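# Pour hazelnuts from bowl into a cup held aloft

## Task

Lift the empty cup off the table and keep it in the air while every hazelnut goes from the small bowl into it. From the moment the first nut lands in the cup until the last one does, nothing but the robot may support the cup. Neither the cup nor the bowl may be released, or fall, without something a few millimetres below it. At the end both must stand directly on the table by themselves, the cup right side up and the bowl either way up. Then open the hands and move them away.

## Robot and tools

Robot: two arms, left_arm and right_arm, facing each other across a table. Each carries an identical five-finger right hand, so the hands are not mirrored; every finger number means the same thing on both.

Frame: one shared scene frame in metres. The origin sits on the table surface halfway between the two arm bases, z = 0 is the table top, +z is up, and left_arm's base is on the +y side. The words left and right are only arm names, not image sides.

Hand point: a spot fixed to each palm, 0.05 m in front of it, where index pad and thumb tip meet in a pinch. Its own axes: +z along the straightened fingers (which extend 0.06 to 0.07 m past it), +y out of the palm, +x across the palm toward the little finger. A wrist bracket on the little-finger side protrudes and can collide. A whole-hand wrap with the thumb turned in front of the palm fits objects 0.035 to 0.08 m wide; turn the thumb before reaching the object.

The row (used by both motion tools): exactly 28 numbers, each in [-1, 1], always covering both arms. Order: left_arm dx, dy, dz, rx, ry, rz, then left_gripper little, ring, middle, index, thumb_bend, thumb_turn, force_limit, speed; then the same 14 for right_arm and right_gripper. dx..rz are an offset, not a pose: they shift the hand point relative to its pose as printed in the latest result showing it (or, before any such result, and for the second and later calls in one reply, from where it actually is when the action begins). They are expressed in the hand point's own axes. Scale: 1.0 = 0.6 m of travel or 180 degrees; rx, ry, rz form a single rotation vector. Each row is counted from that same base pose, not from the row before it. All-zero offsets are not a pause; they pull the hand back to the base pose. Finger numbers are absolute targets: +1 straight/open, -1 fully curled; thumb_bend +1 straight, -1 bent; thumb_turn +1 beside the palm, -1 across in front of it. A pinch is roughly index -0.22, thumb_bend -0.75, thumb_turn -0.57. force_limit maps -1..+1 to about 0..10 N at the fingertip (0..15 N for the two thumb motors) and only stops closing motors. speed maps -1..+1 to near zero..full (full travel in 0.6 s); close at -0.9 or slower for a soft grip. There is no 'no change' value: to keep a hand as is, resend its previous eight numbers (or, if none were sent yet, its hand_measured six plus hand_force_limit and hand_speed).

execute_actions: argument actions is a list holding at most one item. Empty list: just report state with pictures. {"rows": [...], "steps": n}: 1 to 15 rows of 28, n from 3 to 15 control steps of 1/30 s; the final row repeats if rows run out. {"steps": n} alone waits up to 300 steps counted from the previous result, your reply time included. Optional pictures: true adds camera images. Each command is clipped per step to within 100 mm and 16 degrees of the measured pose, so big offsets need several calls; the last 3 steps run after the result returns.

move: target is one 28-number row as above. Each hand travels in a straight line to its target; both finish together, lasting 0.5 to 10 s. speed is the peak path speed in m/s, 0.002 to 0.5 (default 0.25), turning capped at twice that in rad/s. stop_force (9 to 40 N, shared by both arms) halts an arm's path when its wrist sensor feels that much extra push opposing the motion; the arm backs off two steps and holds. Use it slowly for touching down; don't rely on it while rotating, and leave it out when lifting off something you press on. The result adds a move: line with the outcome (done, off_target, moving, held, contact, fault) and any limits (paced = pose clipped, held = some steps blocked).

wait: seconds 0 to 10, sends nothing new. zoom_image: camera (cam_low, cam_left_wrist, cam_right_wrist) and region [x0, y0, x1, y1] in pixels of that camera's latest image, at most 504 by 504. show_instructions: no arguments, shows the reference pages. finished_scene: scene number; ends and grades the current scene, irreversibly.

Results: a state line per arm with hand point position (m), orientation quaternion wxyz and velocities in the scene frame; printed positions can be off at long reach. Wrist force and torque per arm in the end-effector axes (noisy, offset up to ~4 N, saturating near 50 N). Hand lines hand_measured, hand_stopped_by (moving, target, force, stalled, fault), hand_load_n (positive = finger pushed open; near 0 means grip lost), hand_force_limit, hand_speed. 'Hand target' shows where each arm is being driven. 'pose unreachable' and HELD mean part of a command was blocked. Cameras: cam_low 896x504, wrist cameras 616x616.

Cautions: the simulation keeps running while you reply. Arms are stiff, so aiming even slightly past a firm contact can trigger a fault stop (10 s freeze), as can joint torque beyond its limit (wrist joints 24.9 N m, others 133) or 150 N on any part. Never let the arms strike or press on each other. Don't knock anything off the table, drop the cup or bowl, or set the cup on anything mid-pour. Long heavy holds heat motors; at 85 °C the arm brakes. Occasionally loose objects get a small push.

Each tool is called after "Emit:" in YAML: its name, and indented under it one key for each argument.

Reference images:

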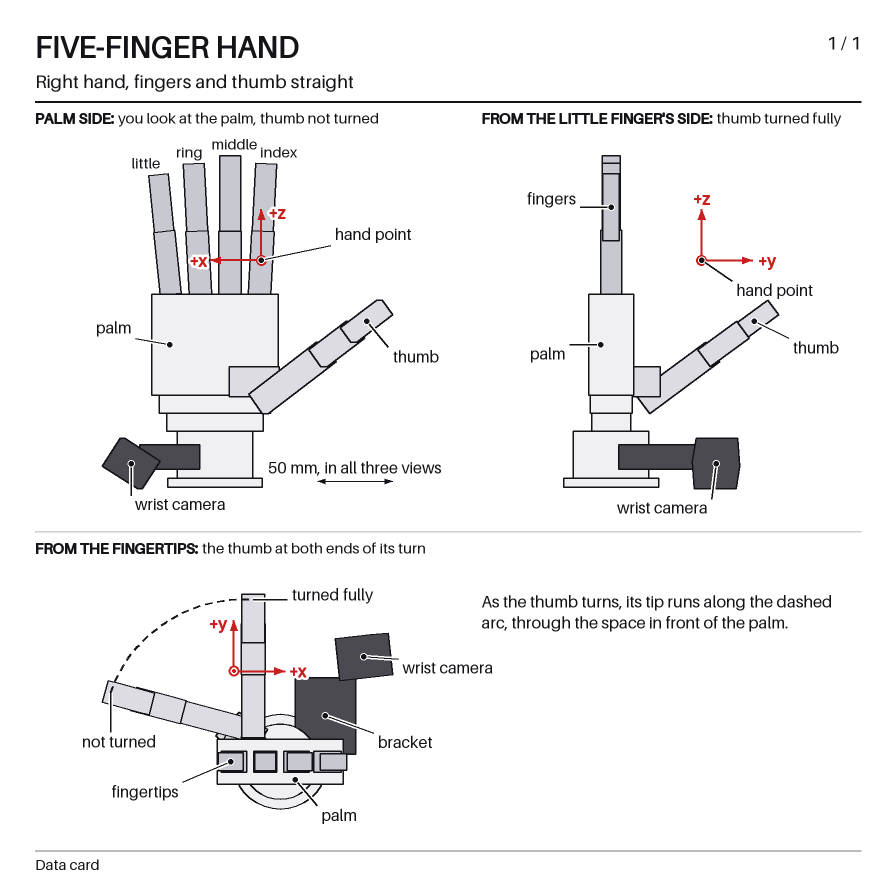

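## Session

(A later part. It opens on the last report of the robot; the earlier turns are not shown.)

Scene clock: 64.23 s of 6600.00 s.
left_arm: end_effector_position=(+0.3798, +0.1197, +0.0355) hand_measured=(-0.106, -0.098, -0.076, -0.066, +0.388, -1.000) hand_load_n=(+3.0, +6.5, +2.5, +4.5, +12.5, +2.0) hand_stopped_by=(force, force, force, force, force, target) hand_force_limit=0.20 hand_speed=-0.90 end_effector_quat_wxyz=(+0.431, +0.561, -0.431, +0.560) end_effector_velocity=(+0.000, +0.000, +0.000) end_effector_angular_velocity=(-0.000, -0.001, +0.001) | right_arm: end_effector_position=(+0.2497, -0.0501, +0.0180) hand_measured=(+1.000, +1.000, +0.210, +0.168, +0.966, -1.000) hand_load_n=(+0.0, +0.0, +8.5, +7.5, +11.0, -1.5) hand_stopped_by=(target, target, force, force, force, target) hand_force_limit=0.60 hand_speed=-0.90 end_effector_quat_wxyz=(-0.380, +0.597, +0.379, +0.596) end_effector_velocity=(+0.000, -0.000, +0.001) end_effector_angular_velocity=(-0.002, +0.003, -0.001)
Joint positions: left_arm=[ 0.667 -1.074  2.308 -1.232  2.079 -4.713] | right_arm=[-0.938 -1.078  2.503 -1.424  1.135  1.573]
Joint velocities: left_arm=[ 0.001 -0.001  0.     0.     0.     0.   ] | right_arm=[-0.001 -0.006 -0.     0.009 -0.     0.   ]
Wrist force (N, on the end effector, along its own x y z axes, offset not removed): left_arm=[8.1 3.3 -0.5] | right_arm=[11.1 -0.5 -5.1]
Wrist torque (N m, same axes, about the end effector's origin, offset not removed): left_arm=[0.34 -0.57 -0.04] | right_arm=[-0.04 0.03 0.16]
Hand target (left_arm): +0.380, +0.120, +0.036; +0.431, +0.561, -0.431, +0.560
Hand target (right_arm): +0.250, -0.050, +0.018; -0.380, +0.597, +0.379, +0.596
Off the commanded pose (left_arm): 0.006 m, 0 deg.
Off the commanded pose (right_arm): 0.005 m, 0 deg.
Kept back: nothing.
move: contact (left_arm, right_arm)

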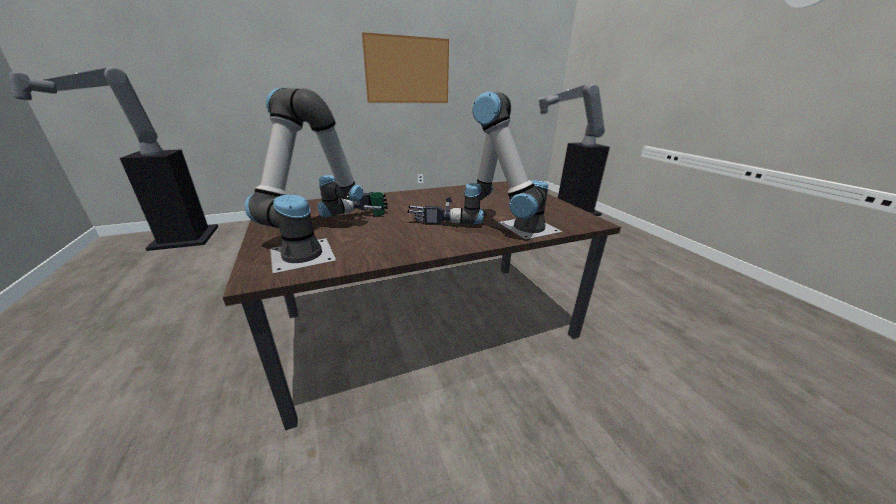

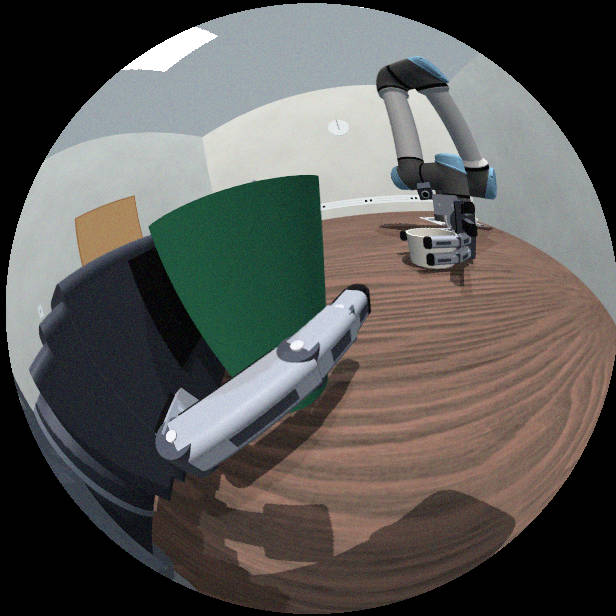

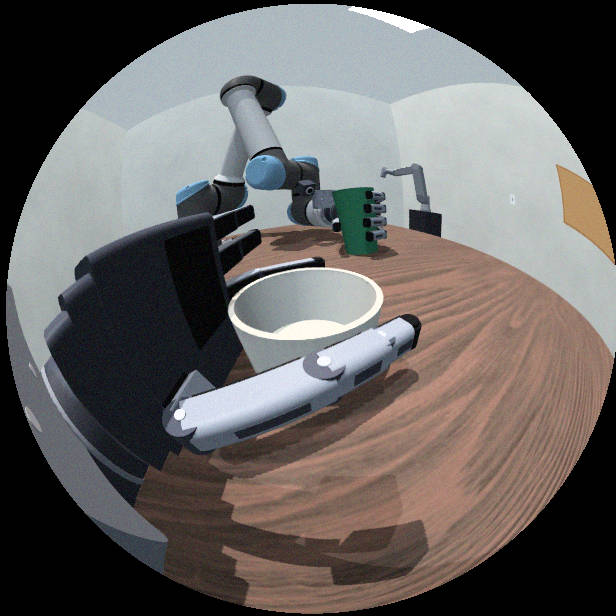

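Emit:
move:
  target: [0.001,0,0,0,0,0, 1,1,1,1,1,-1,0.2,-0.5, 0.001,0,0,0,0,0, 1,1,1,1,1,-1,0.6,-0.5]
  speed: 0.01

Scene clock: 66.07 s of 6600.00 s.
left_arm: end_effector_position=(+0.3798, +0.1197, +0.0361) hand_measured=(+1.000, +1.000, +1.000, +1.000, +1.000, -1.000) hand_load_n=(+0.0, +0.0, +0.0, +0.0, +0.0, +0.0) hand_stopped_by=(target, target, target, target, target, target) hand_force_limit=0.20 hand_speed=-0.50 end_effector_quat_wxyz=(+0.431, +0.561, -0.431, +0.560) end_effector_velocity=(+0.000, -0.000, +0.000) end_effector_angular_velocity=(-0.000, -0.000, -0.000) | right_arm: end_effector_position=(+0.2497, -0.0501, +0.0186) hand_measured=(+1.000, +1.000, +1.000, +1.000, +1.000, -1.000) hand_load_n=(+0.0, +0.0, +0.0, +0.0, +0.0, +0.5) hand_stopped_by=(target, target, target, target, target, target) hand_force_limit=0.60 hand_speed=-0.50 end_effector_quat_wxyz=(-0.380, +0.597, +0.379, +0.596) end_effector_velocity=(+0.000, +0.000, +0.000) end_effector_angular_velocity=(+0.000, -0.000, -0.000)
Joint positions: left_arm=[ 0.667 -1.076  2.308 -1.231  2.079 -4.713] | right_arm=[-0.938 -1.08   2.503 -1.422  1.135  1.573]
Joint velocities: left_arm=[-0.    -0.    -0.001  0.     0.    -0.   ] | right_arm=[-0.     0.    -0.001  0.     0.    -0.   ]
Wrist force (N, on the end effector, along its own x y z axes, offset not removed): left_arm=[0.3 1.3 -1.5] | right_arm=[0.6 1.3 -0.8]
Wrist torque (N m, same axes, about the end effector's origin, offset not removed): left_arm=[0.32 -0.04 -0.10] | right_arm=[0.22 -0.17 0.12]
Hand target (left_arm): +0.380, +0.120, +0.036; +0.431, +0.561, -0.431, +0.560
Hand target (right_arm): +0.250, -0.050, +0.019; -0.380, +0.597, +0.379, +0.596
Off the commanded pose (left_arm): 0.000 m, 0 deg.
Off the commanded pose (right_arm): 0.000 m, 0 deg.
Kept back: nothing.
move: done

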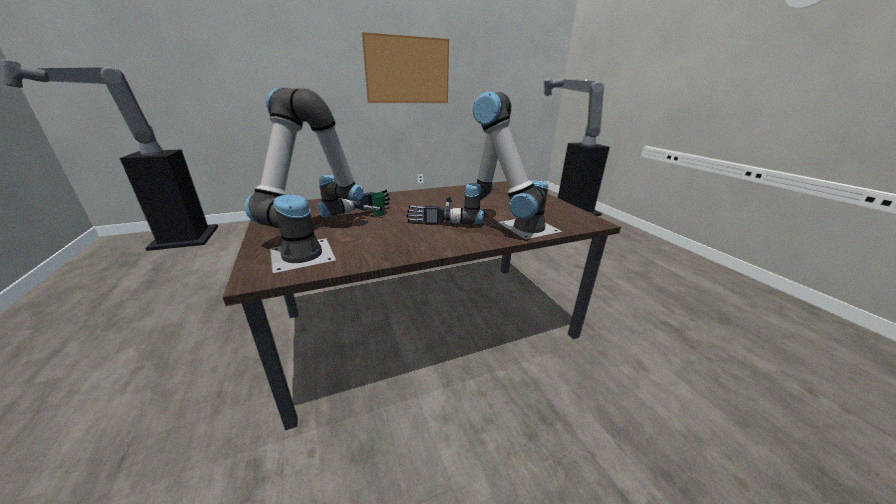

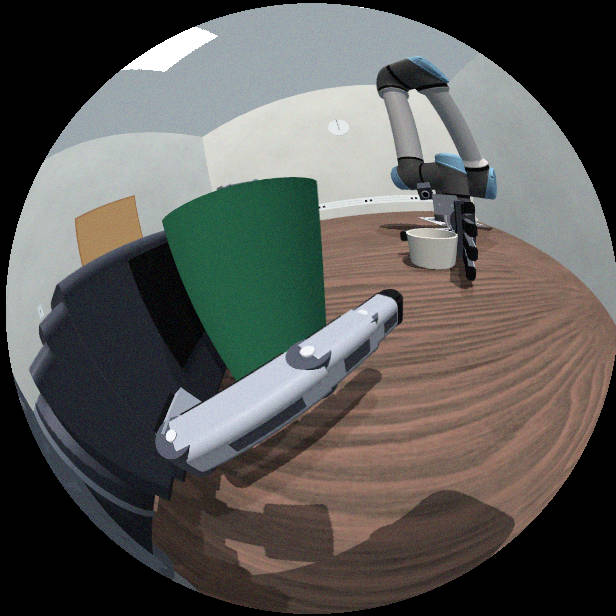

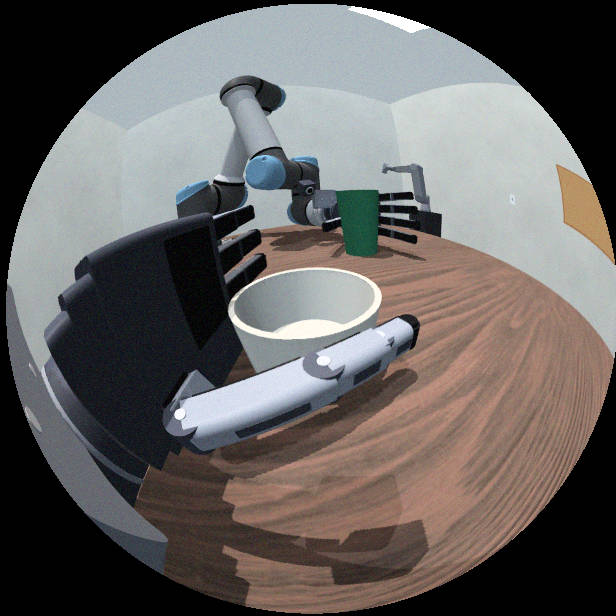

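Back off, then lift.

Emit:
move:
  target: [0.005,-0.02,-0.07,0,0,0, 1,1,1,1,1,-1,0.2,-0.5, 0.005,-0.015,-0.06,0,0,0, 1,1,1,1,1,-1,0.6,-0.5]
  speed: 0.08

Emit:
move:
  target: [0.4,-0.03,-0.08,0,0,0, 1,1,1,1,1,-1,0.2,-0.5, 0.4,-0.03,0,0,0,0, 1,1,1,1,1,-1,0.6,-0.5]
  speed: 0.3

Scene clock: 67.30 s of 6600.00 s.
left_arm: end_effector_position=(+0.3805, +0.1632, +0.0390) hand_measured=(+1.000, +1.000, +1.000, +1.000, +1.000, -1.000) hand_load_n=(+0.0, +0.0, +0.0, +0.0, +0.0, +0.0) hand_stopped_by=(target, target, target, target, target, target) hand_force_limit=0.20 hand_speed=-0.50 end_effector_quat_wxyz=(+0.431, +0.561, -0.431, +0.560) end_effector_velocity=(+0.000, +0.002, +0.000) end_effector_angular_velocity=(-0.000, +0.001, +0.001) | right_arm: end_effector_position=(+0.2264, -0.0788, +0.0216) hand_measured=(+1.000, +1.000, +1.000, +1.000, +1.000, -1.000) hand_load_n=(+0.0, +0.0, +0.0, +0.0, +0.0, +0.0) hand_stopped_by=(target, target, target, target, target, target) hand_force_limit=0.60 hand_speed=-0.50 end_effector_quat_wxyz=(-0.380, +0.597, +0.379, +0.596) end_effector_velocity=(-0.000, -0.001, +0.001) end_effector_angular_velocity=(+0.001, -0.002, +0.000)
Joint positions: left_arm=[ 0.766 -1.102  2.35  -1.247  2.179 -4.713] | right_arm=[-0.97  -1.112  2.607 -1.494  1.103  1.572]
Joint velocities: left_arm=[ 0.006 -0.001  0.001 -0.001  0.005 -0.001] | right_arm=[-0.002 -0.001  0.004 -0.004 -0.002 -0.   ]
Wrist force (N, on the end effector, along its own x y z axes, offset not removed): left_arm=[0.8 0.5 -0.4] | right_arm=[1.5 -0.3 -1.1]
Wrist torque (N m, same axes, about the end effector's origin, offset not removed): left_arm=[0.17 -0.38 -0.09] | right_arm=[0.04 -0.33 0.10]
Hand target (left_arm): +0.380, +0.163, +0.039; +0.431, +0.561, -0.431, +0.560
Hand target (right_arm): +0.226, -0.079, +0.022; -0.380, +0.597, +0.379, +0.596
Off the commanded pose (left_arm): 0.000 m, 0 deg.
Off the commanded pose (right_arm): 0.000 m, 0 deg.
Kept back: nothing.
move: done

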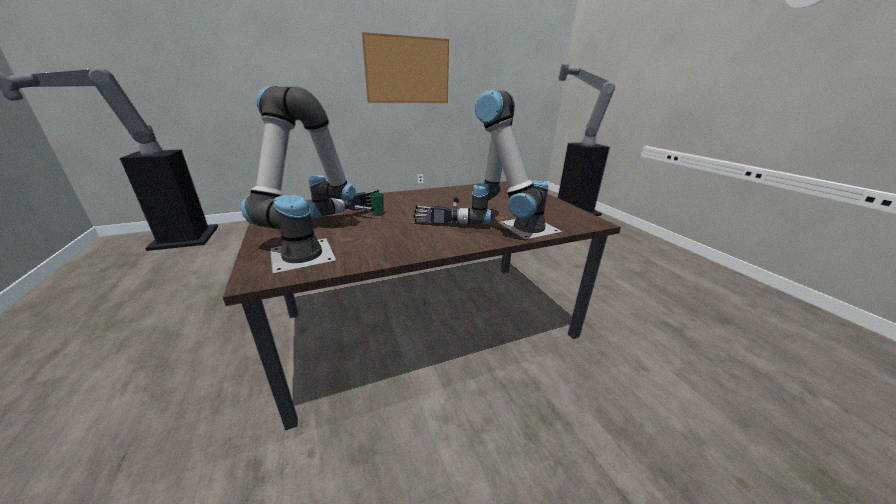

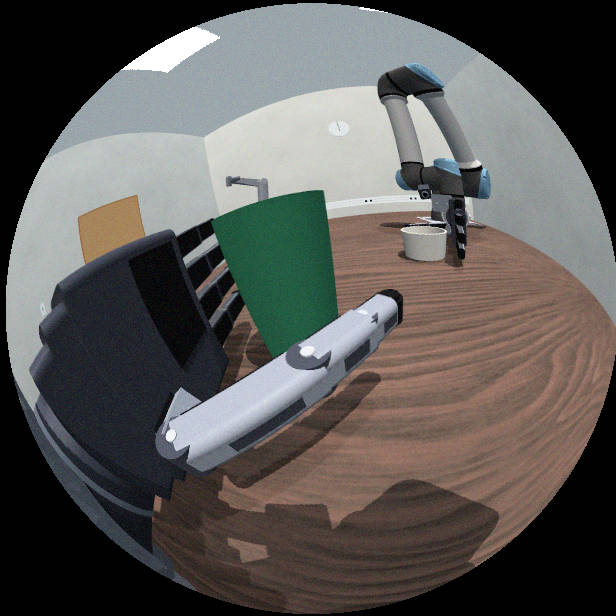

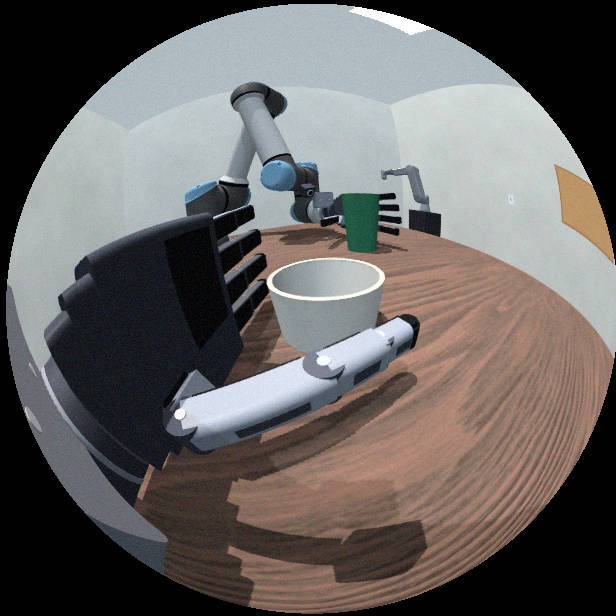

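Scene clock: 68.73 s of 6600.00 s.
left_arm: end_effector_position=(+0.3841, +0.1930, +0.1861) hand_measured=(+1.000, +1.000, +1.000, +1.000, +1.000, -1.000) hand_load_n=(+0.0, +0.0, +0.0, +0.0, +0.0, +0.0) hand_stopped_by=(target, target, target, target, target, target) hand_force_limit=0.20 hand_speed=-0.50 end_effector_quat_wxyz=(+0.436, +0.554, -0.425, +0.568) end_effector_velocity=(+0.000, +0.000, -0.000) end_effector_angular_velocity=(+0.000, +0.001, +0.001) | right_arm: end_effector_position=(+0.2104, -0.0712, +0.2616) hand_measured=(+1.000, +1.000, +1.000, +1.000, +1.000, -1.000) hand_load_n=(+0.0, +0.0, +0.0, +0.0, +0.0, +0.0) hand_stopped_by=(target, target, target, target, target, target) hand_force_limit=0.60 hand_speed=-0.50 end_effector_quat_wxyz=(-0.380, +0.597, +0.379, +0.596) end_effector_velocity=(+0.001, +0.000, +0.003) end_effector_angular_velocity=(-0.011, +0.007, -0.002)
Joint positions: left_arm=[ 0.848 -1.503  2.284 -0.814  2.258 -4.733] | right_arm=[-0.896 -1.884  2.346 -0.462  1.177  1.573]
Joint velocities: left_arm=[ 0.001  0.     0.001 -0.     0.    -0.   ] | right_arm=[ 0.001 -0.    -0.016  0.03   0.003 -0.003]
Wrist force (N, on the end effector, along its own x y z axes, offset not removed): left_arm=[0.5 0.5 -1.4] | right_arm=[2.5 -0.2 1.8]
Wrist torque (N m, same axes, about the end effector's origin, offset not removed): left_arm=[0.06 -0.23 0.02] | right_arm=[-0.07 -0.51 0.12]
Hand target (left_arm): +0.384, +0.193, +0.186; +0.436, +0.554, -0.425, +0.568
Hand target (right_arm): +0.210, -0.071, +0.262; -0.380, +0.597, +0.379, +0.596
Off the commanded pose (left_arm): 0.095 m, 1 deg.
Off the commanded pose (right_arm): 0.000 m, 0 deg.
Kept back: nothing.
move: held (left_arm); limits=held; held on 21 of 43 steps (left_arm), including the last (left_arm)
pose unreachable (left arm): on one or more control steps of this call this arm could not follow its commanded pose, so it was not sent that pose on those steps. On the call's last step it was still not sent that pose. It may still have moved: this result reports where it is.
cause: the commanded pose would bring two parts of the arm too close to each other (joints 4 (wrist 1) to 6 (wrist 3) lie between them).

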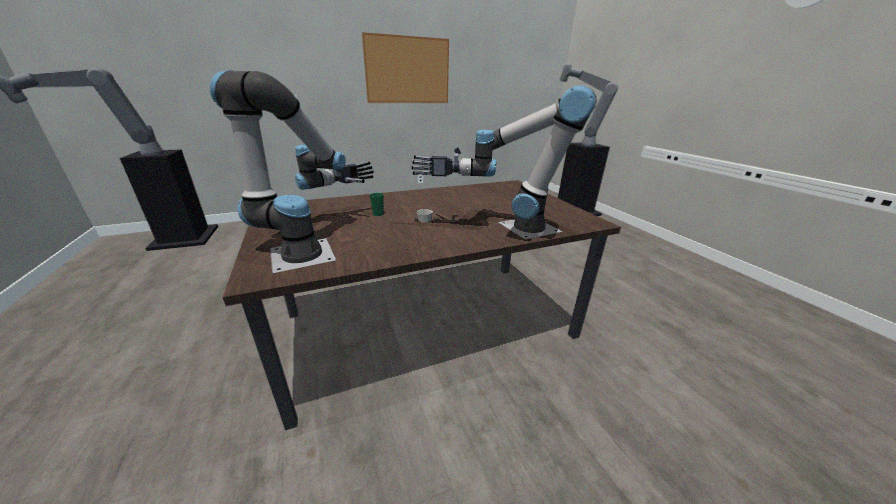

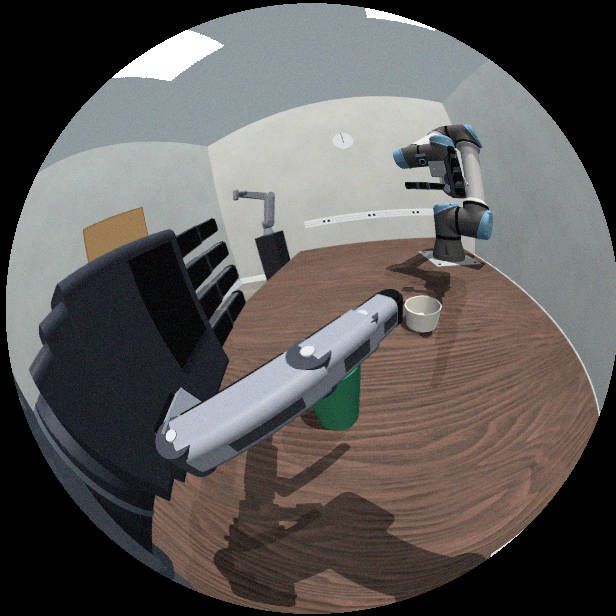

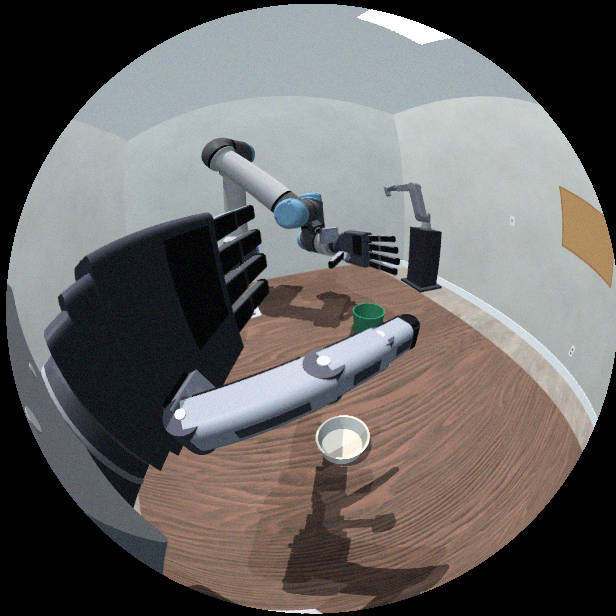

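Emit:
move:
  target: [0.18,-0.12,-0.03,0.15,0,0, 1,1,1,1,1,-1,0.2,-0.5, 0,0,0,0,0,0, 1,1,1,1,1,-1,0.6,-0.5]
  speed: 0.3

Scene clock: 72.07 s of 6600.00 s.
left_arm: end_effector_position=(+0.4480, +0.2317, +0.2934) hand_measured=(+1.000, +1.000, +1.000, +1.000, +1.000, -1.000) hand_load_n=(+0.0, +0.0, +0.0, +0.0, +0.0, +0.0) hand_stopped_by=(target, target, target, target, target, target) hand_force_limit=0.20 hand_speed=-0.50 end_effector_quat_wxyz=(+0.295, +0.640, -0.281, +0.651) end_effector_velocity=(+0.001, -0.000, +0.002) end_effector_angular_velocity=(+0.002, +0.002, +0.013) | right_arm: end_effector_position=(+0.2104, -0.0712, +0.2616) hand_measured=(+1.000, +1.000, +1.000, +1.000, +1.000, -1.000) hand_load_n=(+0.0, +0.0, +0.0, +0.0, +0.0, +0.0) hand_stopped_by=(target, target, target, target, target, target) hand_force_limit=0.60 hand_speed=-0.50 end_effector_quat_wxyz=(-0.380, +0.597, +0.379, +0.596) end_effector_velocity=(+0.000, -0.000, -0.000) end_effector_angular_velocity=(+0.000, +0.000, -0.001)
Joint positions: left_arm=[ 0.756 -1.831  2.239 -0.431  1.696 -4.727] | right_arm=[-0.896 -1.884  2.346 -0.462  1.177  1.573]
Joint velocities: left_arm=[-0.01  -0.006 -0.003  0.012 -0.022  0.001] | right_arm=[-0.    -0.     0.    -0.001  0.001  0.001]
Wrist force (N, on the end effector, along its own x y z axes, offset not removed): left_arm=[0.3 2.0 -0.8] | right_arm=[-0.7 1.3 -0.1]
Wrist torque (N m, same axes, about the end effector's origin, offset not removed): left_arm=[0.32 -0.14 0.00] | right_arm=[0.16 0.04 -0.27]
Hand target (left_arm): +0.448, +0.232, +0.294; +0.294, +0.641, -0.280, +0.652
Hand target (right_arm): +0.210, -0.071, +0.262; -0.380, +0.597, +0.379, +0.596
Off the commanded pose (left_arm): 0.000 m, 0 deg.
Off the commanded pose (right_arm): 0.000 m, 0 deg.
Kept back: nothing.
move: done; limits=paced

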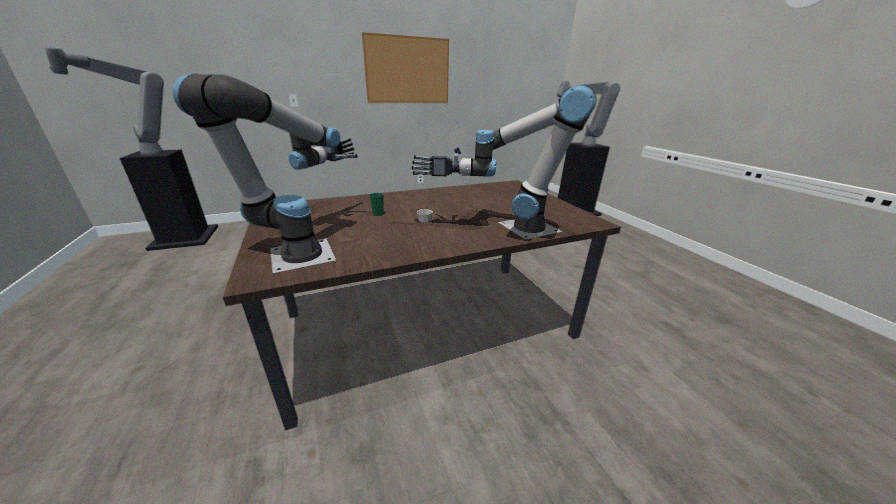

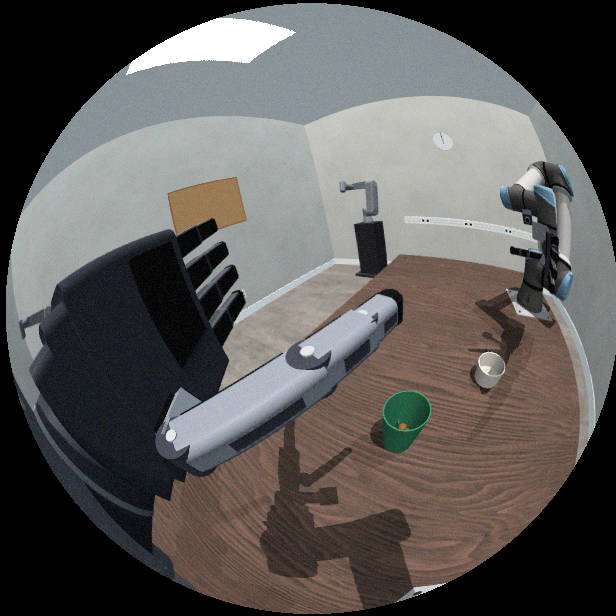

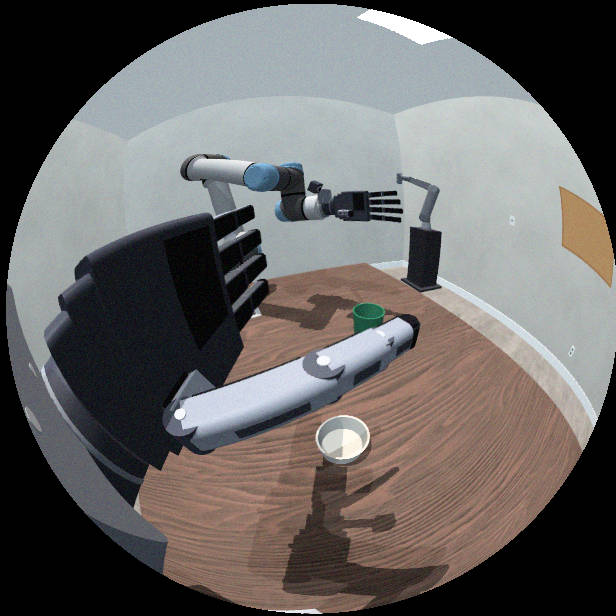

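Emit:
finished_scene:
  scene: 1

The scene is finished: the task was done.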